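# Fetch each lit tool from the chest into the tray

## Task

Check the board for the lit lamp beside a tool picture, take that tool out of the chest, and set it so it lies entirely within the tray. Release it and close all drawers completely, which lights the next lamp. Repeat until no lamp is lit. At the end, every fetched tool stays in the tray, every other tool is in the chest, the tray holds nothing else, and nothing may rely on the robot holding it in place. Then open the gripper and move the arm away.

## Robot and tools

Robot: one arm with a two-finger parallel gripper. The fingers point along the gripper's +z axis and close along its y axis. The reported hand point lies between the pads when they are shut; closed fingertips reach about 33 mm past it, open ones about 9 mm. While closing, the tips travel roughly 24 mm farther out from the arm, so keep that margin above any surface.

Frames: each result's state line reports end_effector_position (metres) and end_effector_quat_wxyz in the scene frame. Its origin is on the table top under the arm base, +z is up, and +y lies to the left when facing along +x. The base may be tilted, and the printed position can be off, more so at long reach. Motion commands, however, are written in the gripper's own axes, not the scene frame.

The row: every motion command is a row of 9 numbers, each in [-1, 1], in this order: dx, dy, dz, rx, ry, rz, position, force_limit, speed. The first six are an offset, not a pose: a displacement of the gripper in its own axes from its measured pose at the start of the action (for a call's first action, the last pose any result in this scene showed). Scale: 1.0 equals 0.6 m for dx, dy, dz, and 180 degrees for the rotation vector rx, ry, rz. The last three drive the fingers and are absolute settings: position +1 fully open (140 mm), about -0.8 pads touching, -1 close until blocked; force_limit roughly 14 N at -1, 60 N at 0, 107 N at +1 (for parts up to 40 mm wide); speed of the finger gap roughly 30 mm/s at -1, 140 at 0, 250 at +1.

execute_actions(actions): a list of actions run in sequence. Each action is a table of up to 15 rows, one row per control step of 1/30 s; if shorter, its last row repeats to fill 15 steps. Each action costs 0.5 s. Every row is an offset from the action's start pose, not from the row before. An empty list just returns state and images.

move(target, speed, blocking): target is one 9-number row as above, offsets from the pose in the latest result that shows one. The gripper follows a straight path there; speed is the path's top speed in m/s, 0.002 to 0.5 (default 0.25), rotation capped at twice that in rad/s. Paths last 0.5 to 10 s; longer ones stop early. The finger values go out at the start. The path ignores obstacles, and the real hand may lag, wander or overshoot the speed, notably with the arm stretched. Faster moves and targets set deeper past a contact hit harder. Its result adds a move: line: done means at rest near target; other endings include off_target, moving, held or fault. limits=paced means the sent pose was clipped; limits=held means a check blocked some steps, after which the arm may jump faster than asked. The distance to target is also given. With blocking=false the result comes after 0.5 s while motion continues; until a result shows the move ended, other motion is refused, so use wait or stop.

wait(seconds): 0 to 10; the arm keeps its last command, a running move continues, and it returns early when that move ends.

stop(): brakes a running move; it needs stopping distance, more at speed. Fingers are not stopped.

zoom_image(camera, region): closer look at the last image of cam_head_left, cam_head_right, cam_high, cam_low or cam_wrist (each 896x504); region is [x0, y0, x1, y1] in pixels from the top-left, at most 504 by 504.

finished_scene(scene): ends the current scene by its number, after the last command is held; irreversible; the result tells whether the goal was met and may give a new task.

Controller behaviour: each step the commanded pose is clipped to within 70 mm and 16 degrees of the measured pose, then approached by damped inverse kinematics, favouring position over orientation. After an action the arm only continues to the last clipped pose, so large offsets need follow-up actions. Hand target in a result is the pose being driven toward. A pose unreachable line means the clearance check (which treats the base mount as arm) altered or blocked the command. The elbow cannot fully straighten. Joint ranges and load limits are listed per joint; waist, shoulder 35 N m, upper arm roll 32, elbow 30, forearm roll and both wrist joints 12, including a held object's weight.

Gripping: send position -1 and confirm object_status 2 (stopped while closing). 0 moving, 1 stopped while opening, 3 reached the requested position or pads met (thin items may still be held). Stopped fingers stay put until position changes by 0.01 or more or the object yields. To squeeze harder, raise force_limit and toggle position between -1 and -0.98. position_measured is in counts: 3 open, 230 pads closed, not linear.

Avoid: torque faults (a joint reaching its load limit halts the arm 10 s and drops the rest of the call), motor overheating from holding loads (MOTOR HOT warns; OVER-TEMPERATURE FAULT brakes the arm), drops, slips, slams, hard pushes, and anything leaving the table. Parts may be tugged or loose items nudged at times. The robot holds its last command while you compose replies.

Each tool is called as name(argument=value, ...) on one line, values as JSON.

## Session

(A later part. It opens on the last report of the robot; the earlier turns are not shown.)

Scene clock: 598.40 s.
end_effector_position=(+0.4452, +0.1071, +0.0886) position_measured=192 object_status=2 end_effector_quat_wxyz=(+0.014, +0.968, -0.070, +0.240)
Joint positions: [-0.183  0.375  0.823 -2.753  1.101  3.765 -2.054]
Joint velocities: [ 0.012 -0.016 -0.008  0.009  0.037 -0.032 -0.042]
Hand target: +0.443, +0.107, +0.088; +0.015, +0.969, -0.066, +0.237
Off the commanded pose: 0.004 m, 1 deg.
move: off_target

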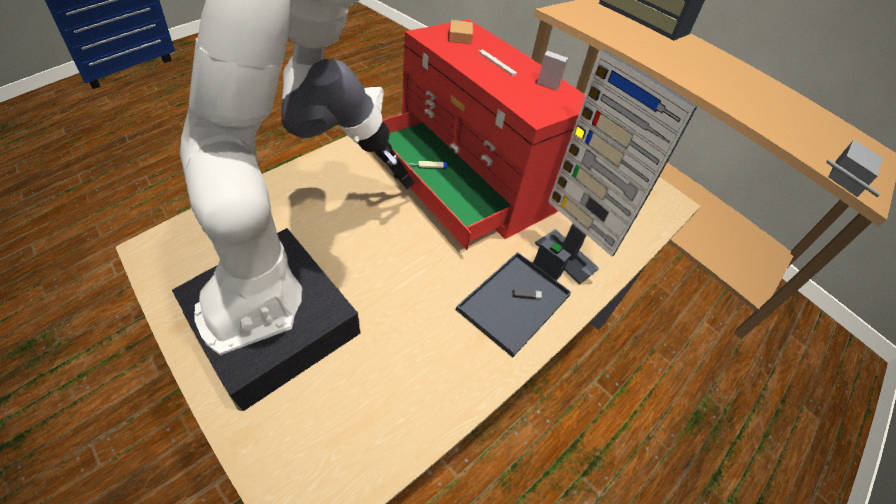

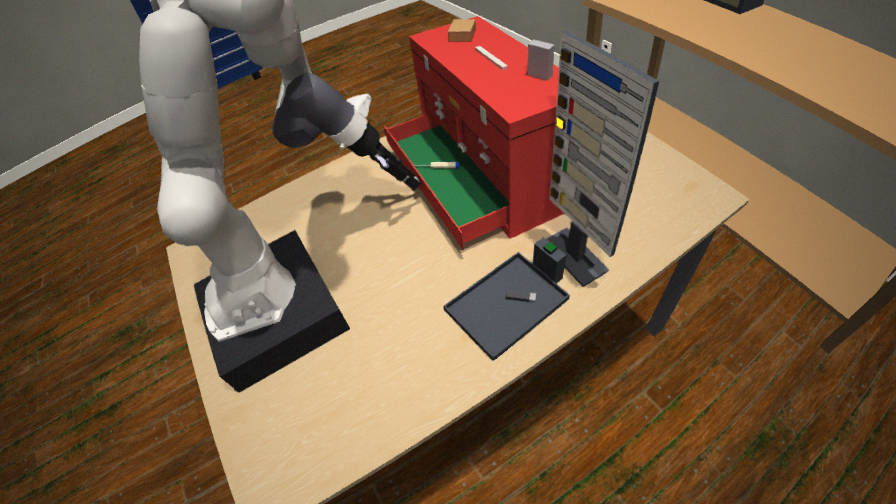

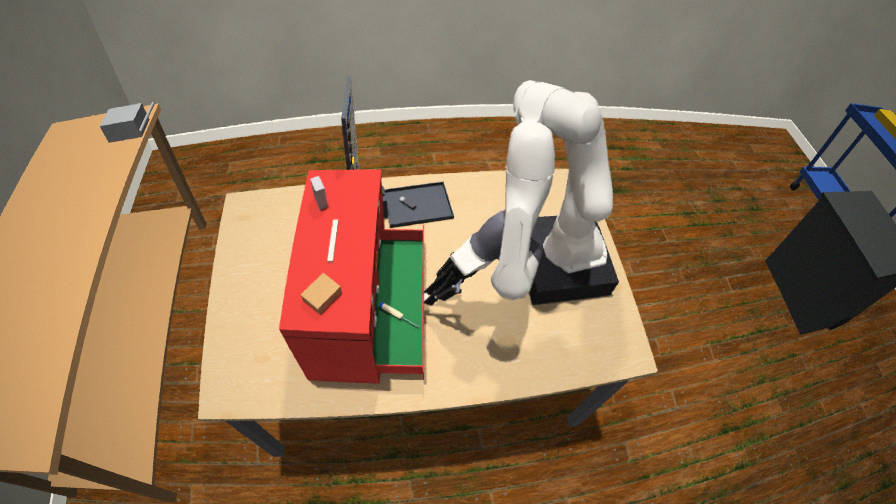

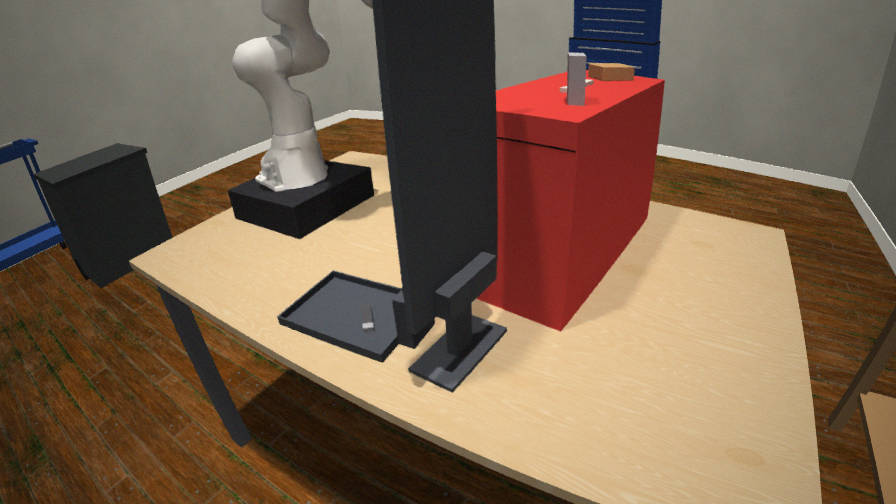

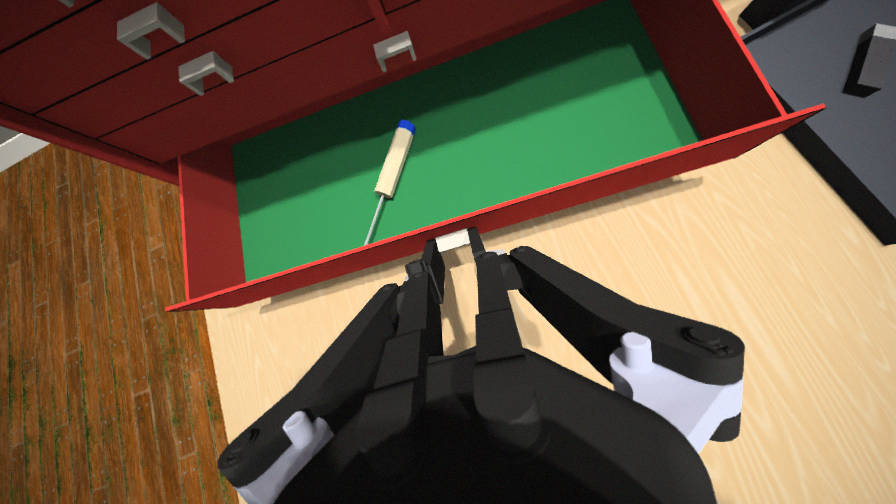

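execute_actions(actions=[])

zoom_image(camera="cam_wrist", region=[310, 90, 490, 270])

Scene clock: 602.00 s.
end_effector_position=(+0.4451, +0.1070, +0.0886) position_measured=192 object_status=2 end_effector_quat_wxyz=(+0.014, +0.969, -0.068, +0.239)
Joint positions: [-0.182  0.373  0.822 -2.752  1.106  3.761 -2.063]
Joint velocities: [ 0.001 -0.001 -0.    -0.001  0.001  0.001 -0.002]
Hand target: +0.443, +0.107, +0.088; +0.015, +0.969, -0.066, +0.237
Off the commanded pose: 0.004 m, 0 deg.

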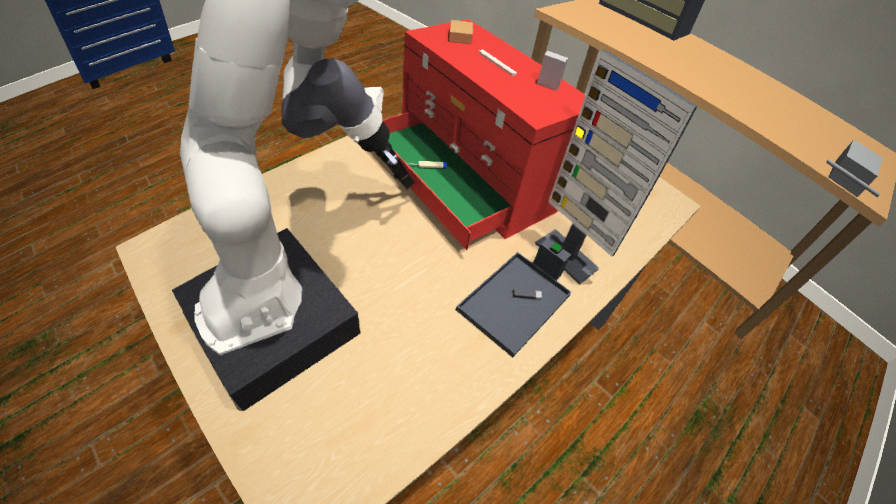

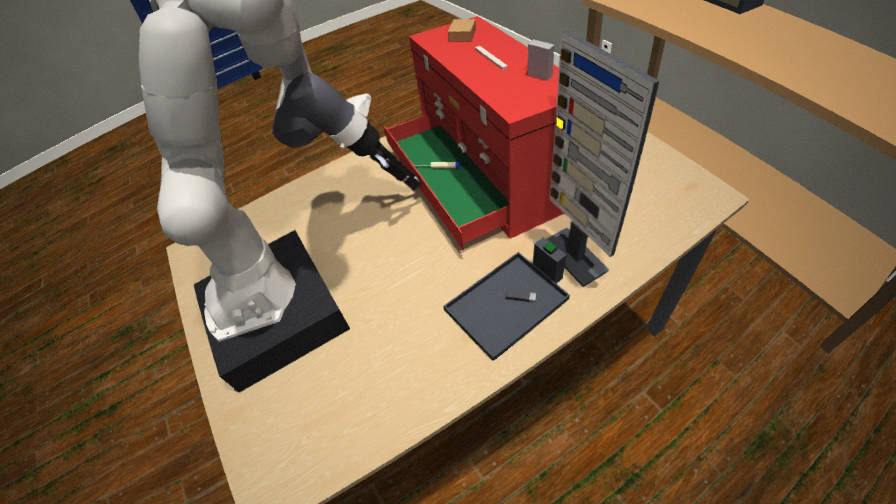

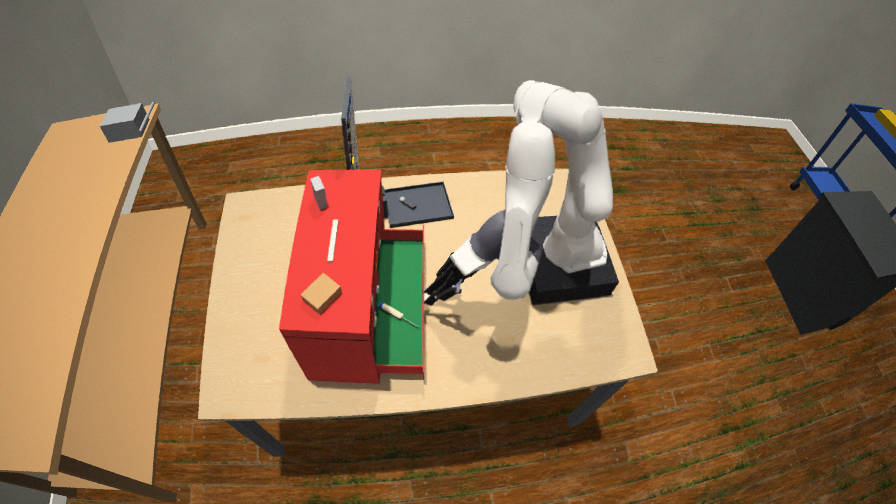

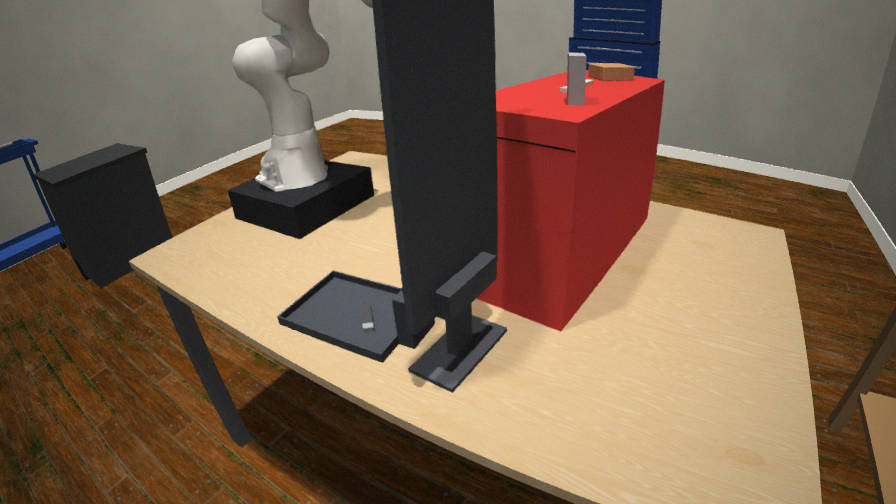

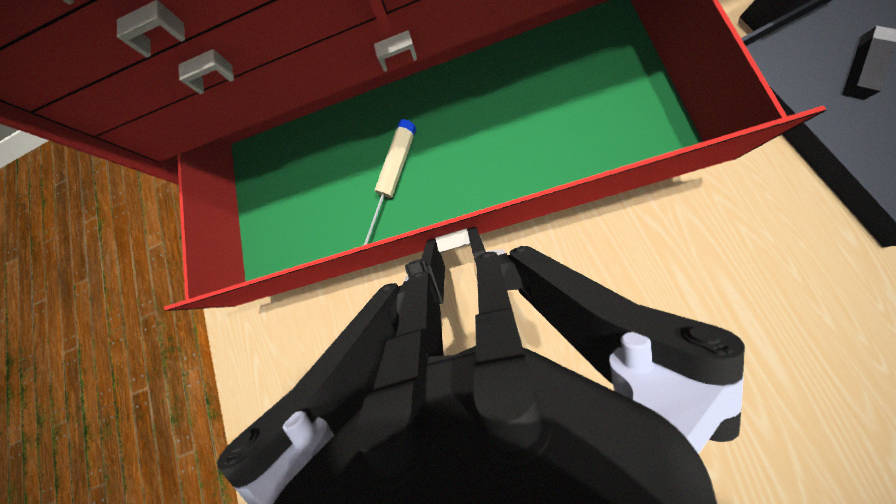

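Region (310, 90, 490, 270) of cam_wrist's 896x504 image, scaled by 2.800, with more detail than that image has.

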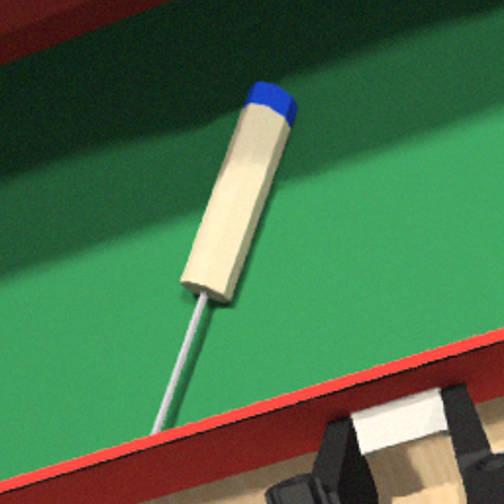

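move(target=[0.0278,0,-0.089,0,0,0,-0.3,-0.3,0.6], speed=0.12)

Scene clock: 642.47 s.
end_effector_position=(+0.4365, +0.1065, +0.1447) position_measured=167 object_status=3 end_effector_quat_wxyz=(+0.006, +0.965, -0.087, +0.247)
Joint positions: [-0.17   0.072  0.884 -2.766  1.447  3.54  -2.242]
Joint velocities: [ 0.006  0.021 -0.     0.052  0.143 -0.005 -0.18 ]
Hand target: +0.435, +0.107, +0.143; +0.011, +0.967, -0.068, +0.244
Off the commanded pose: 0.002 m, 3 deg.
move: off_target

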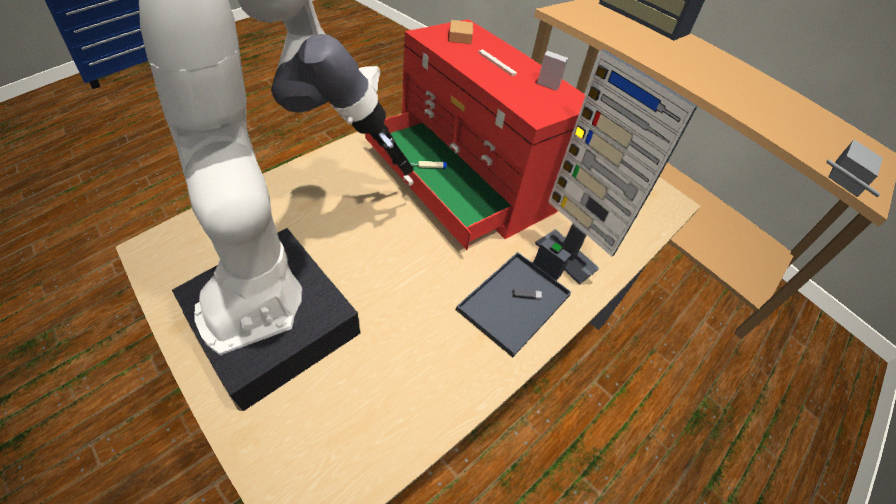

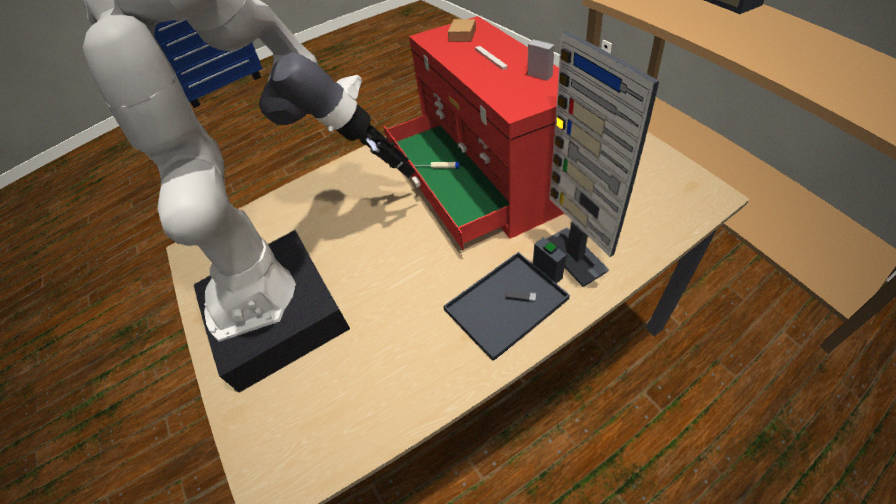

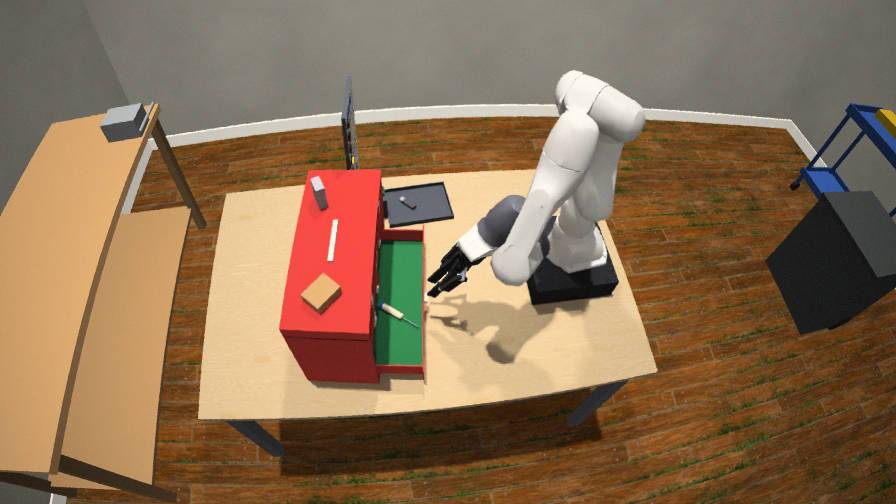

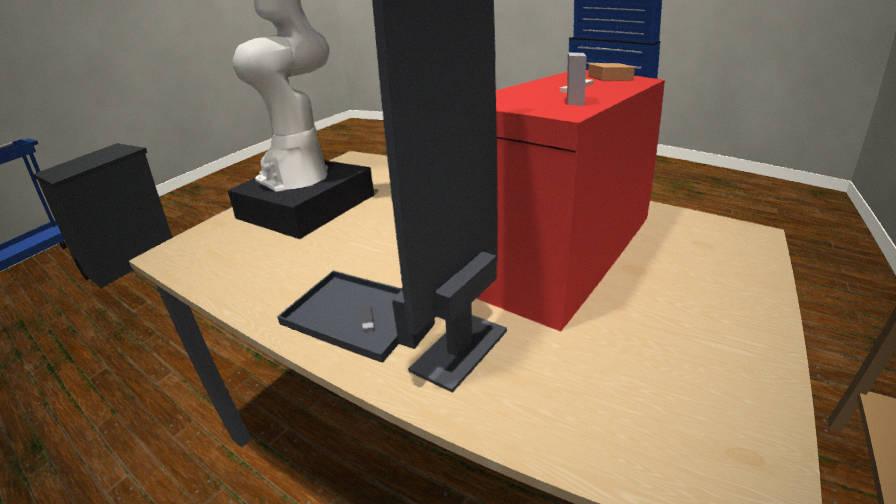

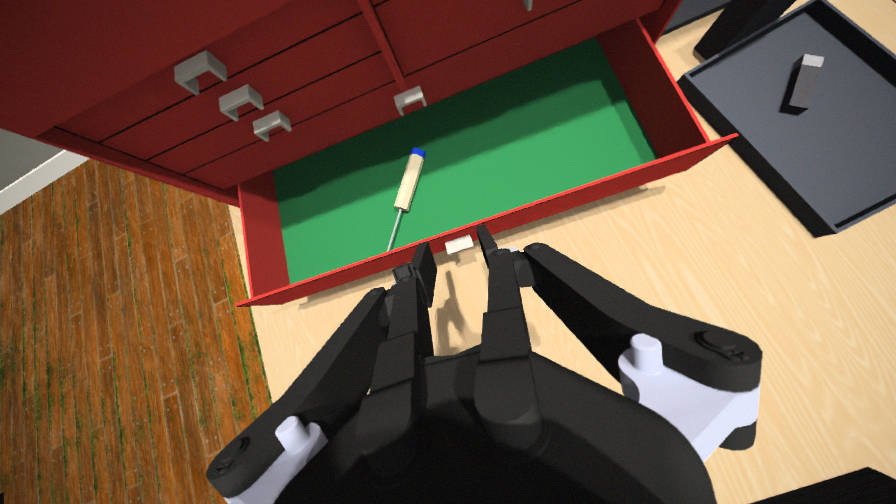

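move(target=[0.1378,-0.085,0.1154,-0.0972,0.0539,0.1302,-0.3,-0.3,0], speed=0.22)

Scene clock: 658.87 s.
end_effector_position=(+0.5462, +0.1404, +0.1243) position_measured=167 object_status=3 end_effector_quat_wxyz=(+0.112, +0.892, -0.314, +0.305)
Joint positions: [ 0.194  0.748  0.637 -1.987  1.698  4.199 -2.273]
Joint velocities: [-0.001  0.005  0.001  0.     0.001  0.014 -0.005]
Hand target: +0.546, +0.140, +0.124; +0.115, +0.892, -0.313, +0.304
Off the commanded pose: 0.004 m, 0 deg.
move: off_target

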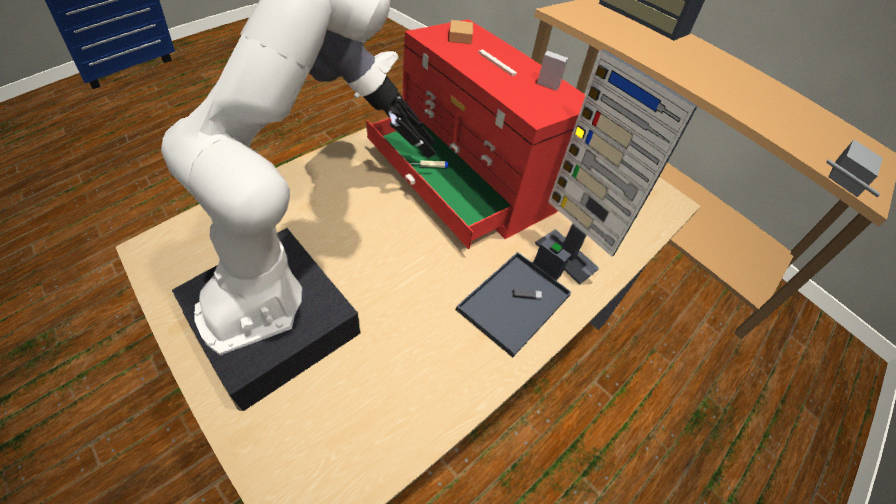

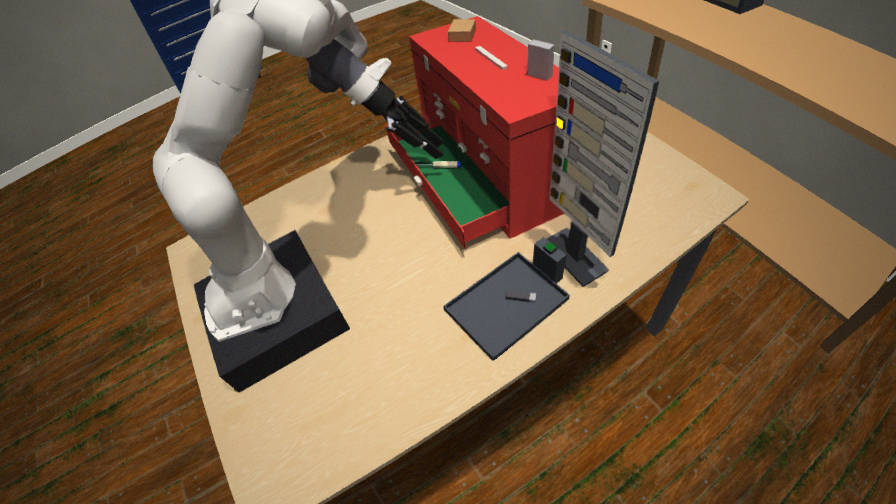

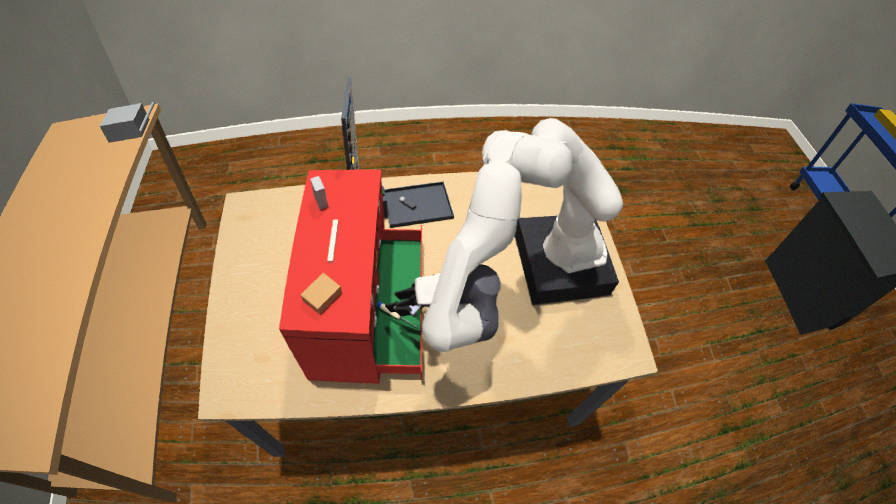

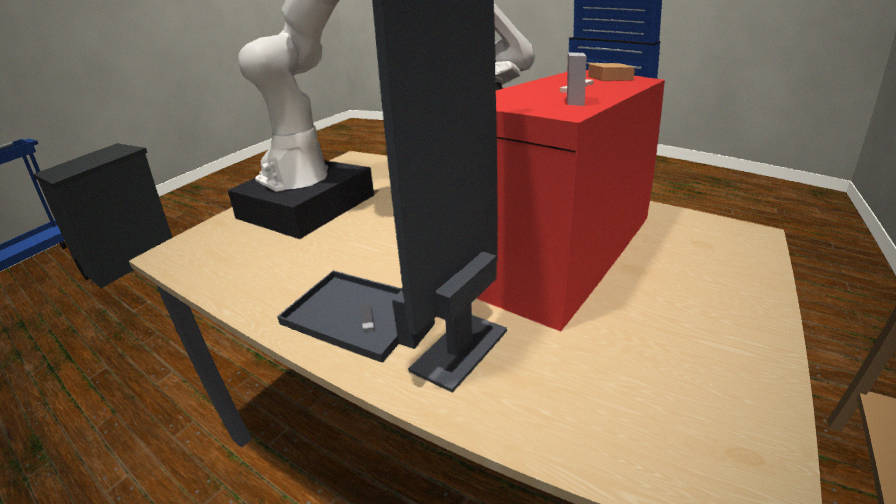

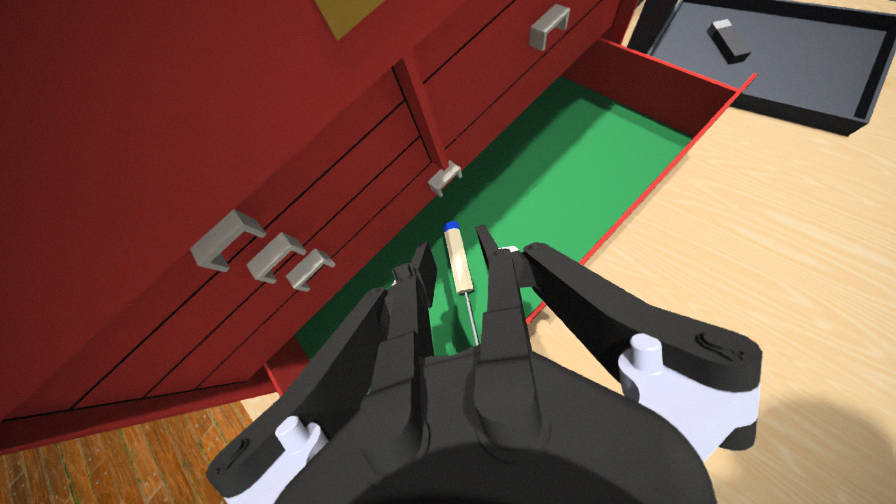

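zoom_image(camera="cam_wrist", region=[390, 200, 540, 350])

Region (390, 200, 540, 350) of cam_wrist's 896x504 image, scaled by 3.360, with more detail than that image has.

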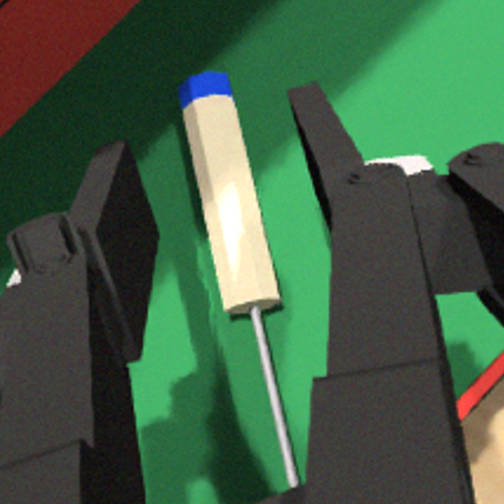

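move(target=[-0.0296,-0.0064,0.0614,0,0,0,-0.3,-0.3,0], speed=0.08)

zoom_image(camera="cam_wrist", region=[390, 180, 540, 330])

zoom_image(camera="cam_head_right", region=[370, 100, 500, 210])

Scene clock: 682.07 s.
end_effector_position=(+0.5547, +0.1372, +0.0851) position_measured=167 object_status=3 end_effector_quat_wxyz=(+0.115, +0.893, -0.311, +0.304)
Joint positions: [ 0.219  0.842  0.592 -1.948  1.625  4.188 -2.228]
Joint velocities: [ 0.001 -0.001  0.001 -0.001 -0.008 -0.001  0.021]
Hand target: +0.556, +0.138, +0.084; +0.112, +0.892, -0.314, +0.305
Off the commanded pose: 0.001 m, 1 deg.
move: done

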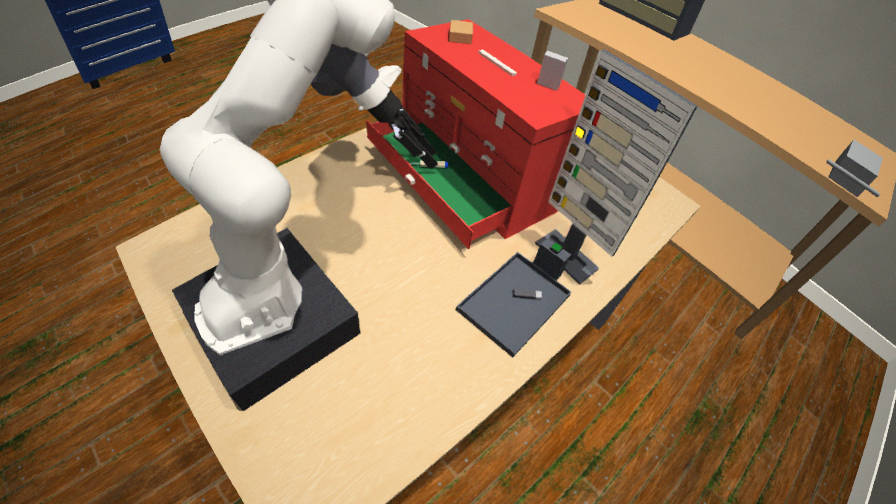

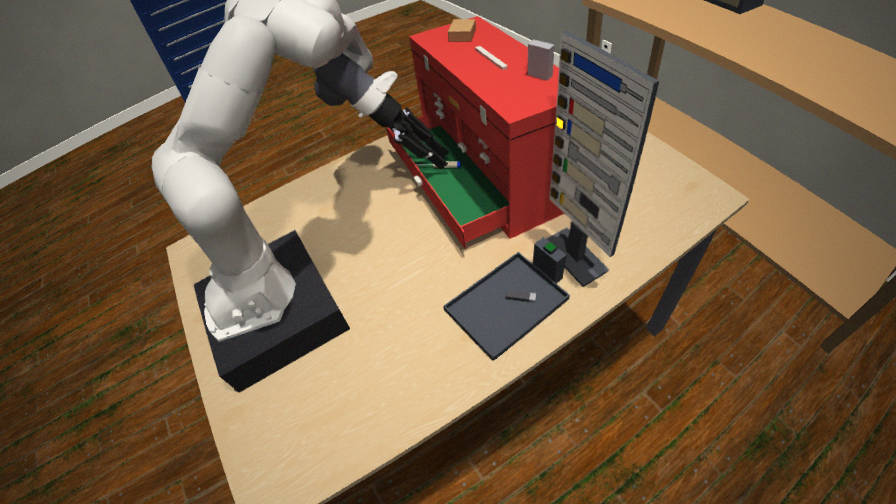

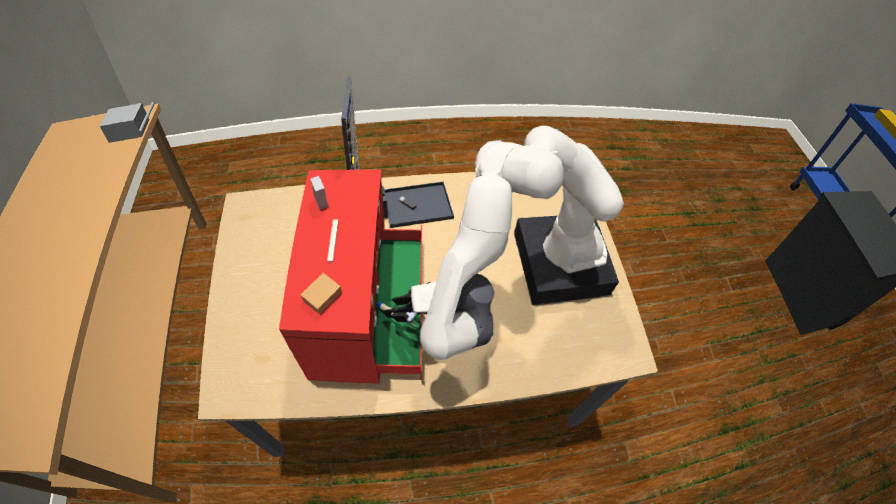

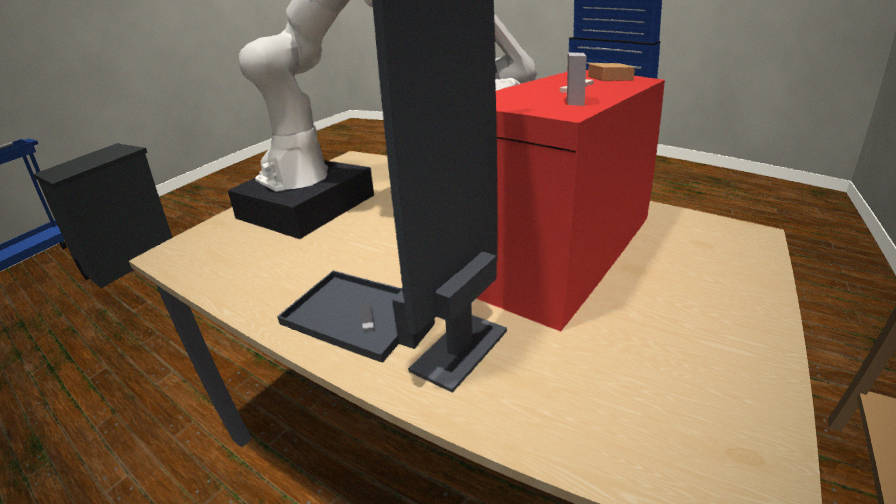

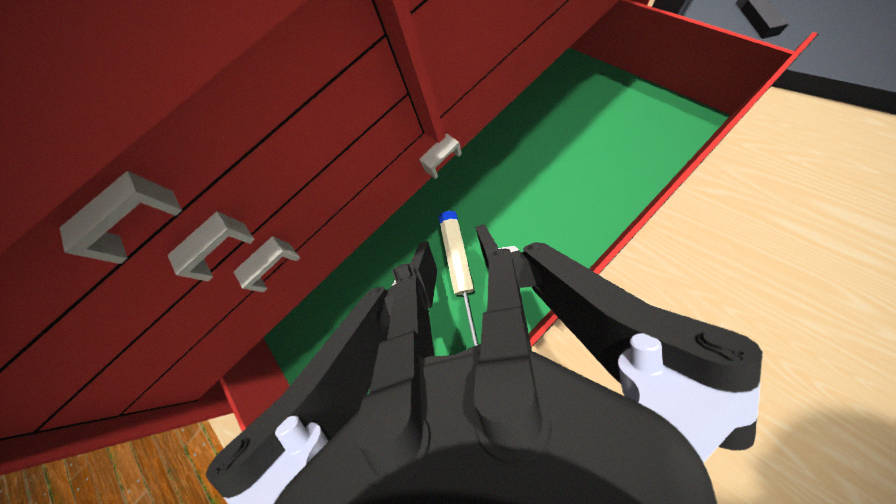

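Region (390, 180, 540, 330) of cam_wrist's 896x504 image, scaled by 3.360, with more detail than that image has.

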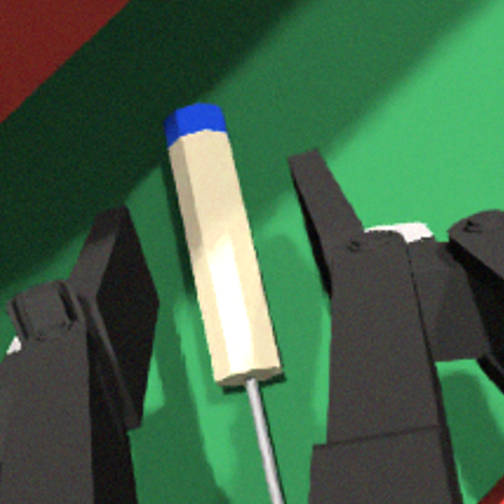

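Region (370, 100, 500, 210) of cam_head_right's 896x504 image, scaled by 3.877, with more detail than that image has; it fills the top 426 rows of this view, and the rest is white.

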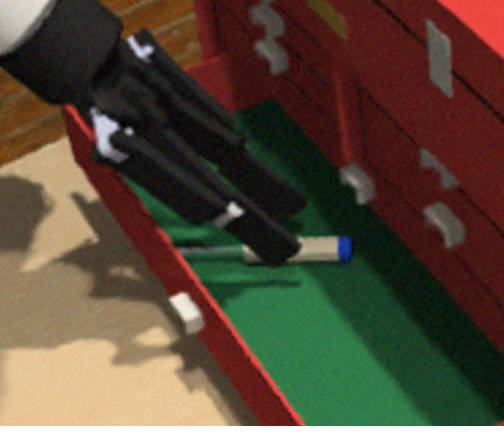

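execute_actions(actions=[[[-0.001,-0.001,0.002,0.0012,0,0.0026,-0.3,-0.3,0],[-0.0018,-0.0013,0.003,0.0012,0,0.0026,-0.3,-0.3,0],[-0.0026,-0.0016,0.004,0.0012,0,0.0026,-0.3,-0.3,0],[-0.0035,-0.0019,0.005,0.0012,0,0.0026,-0.3,-0.3,0],[-0.0044,-0.0022,0.006,0.0012,0,0.0026,-0.3,-0.3,0],[-0.0053,-0.0024,0.0072,0.0012,0,0.0026,-0.3,-0.3,0],[-0.0062,-0.0026,0.0083,0.0012,0,0.0026,-0.3,-0.3,0],[-0.007,-0.0026,0.0093,0.0012,0,0.0026,-0.3,-0.3,0],[-0.0078,-0.0026,0.0102,0.0012,0,0.0026,-0.3,-0.3,0],[-0.0083,-0.0026,0.0109,0.0012,0,0.0026,-0.3,-0.3,0],[-0.0087,-0.0026,0.0114,0.0012,0,0.0026,-0.3,-0.3,0]]])

zoom_image(camera="cam_head_right", region=[400, 130, 480, 200])

Scene clock: 692.17 s.
end_effector_position=(+0.5545, +0.1373, +0.0770) position_measured=167 object_status=3 end_effector_quat_wxyz=(+0.114, +0.893, -0.311, +0.304)
Joint positions: [ 0.222  0.86   0.588 -1.945  1.609  4.187 -2.211]
Joint velocities: [-0.     0.004  0.001  0.002 -0.014 -0.001  0.018]
Hand target: +0.556, +0.138, +0.077; +0.112, +0.892, -0.314, +0.305
Off the commanded pose: 0.002 m, 0 deg.

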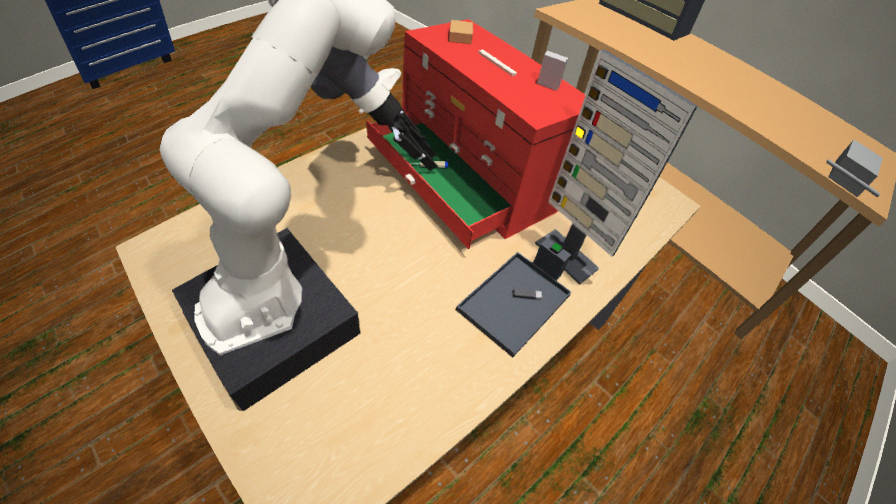

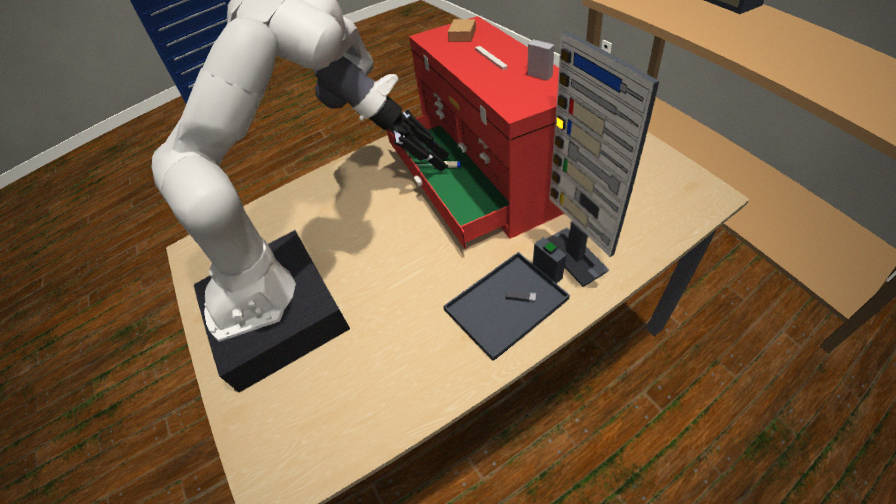

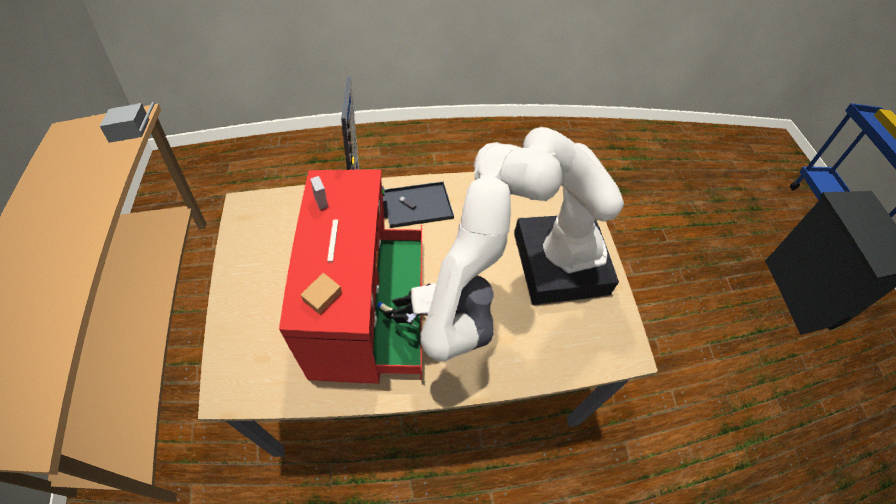

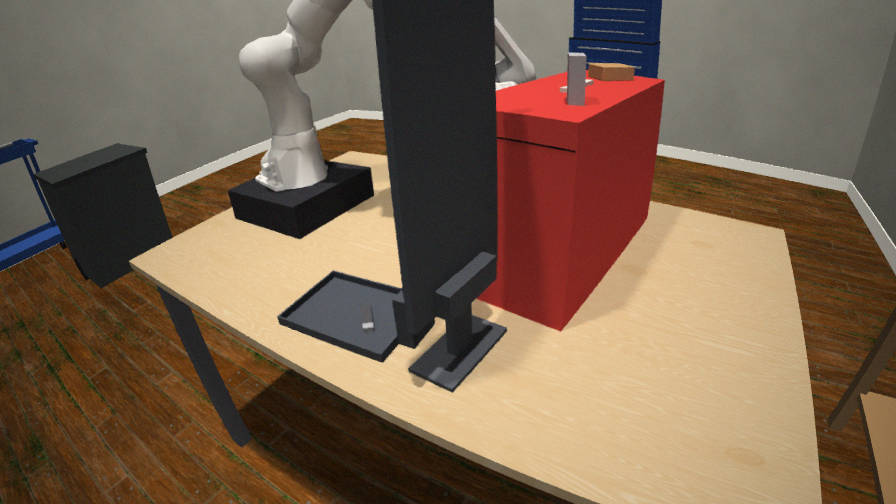

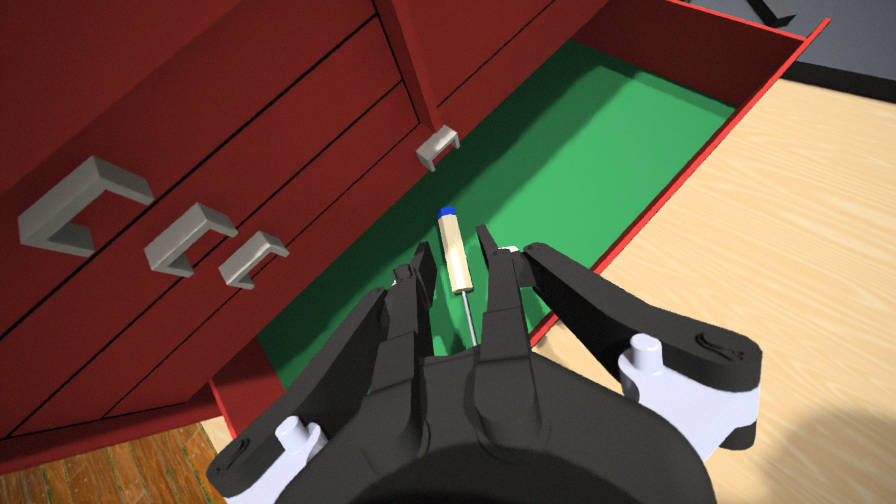

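Region (400, 130, 480, 200) of cam_head_right's 896x504 image, scaled by 6.300, with more detail than that image has; it fills the top 441 rows of this view, and the rest is white.

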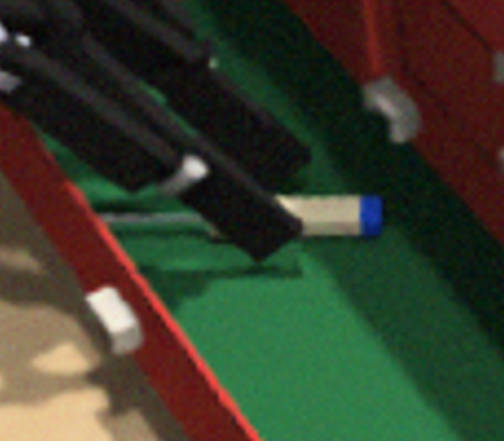

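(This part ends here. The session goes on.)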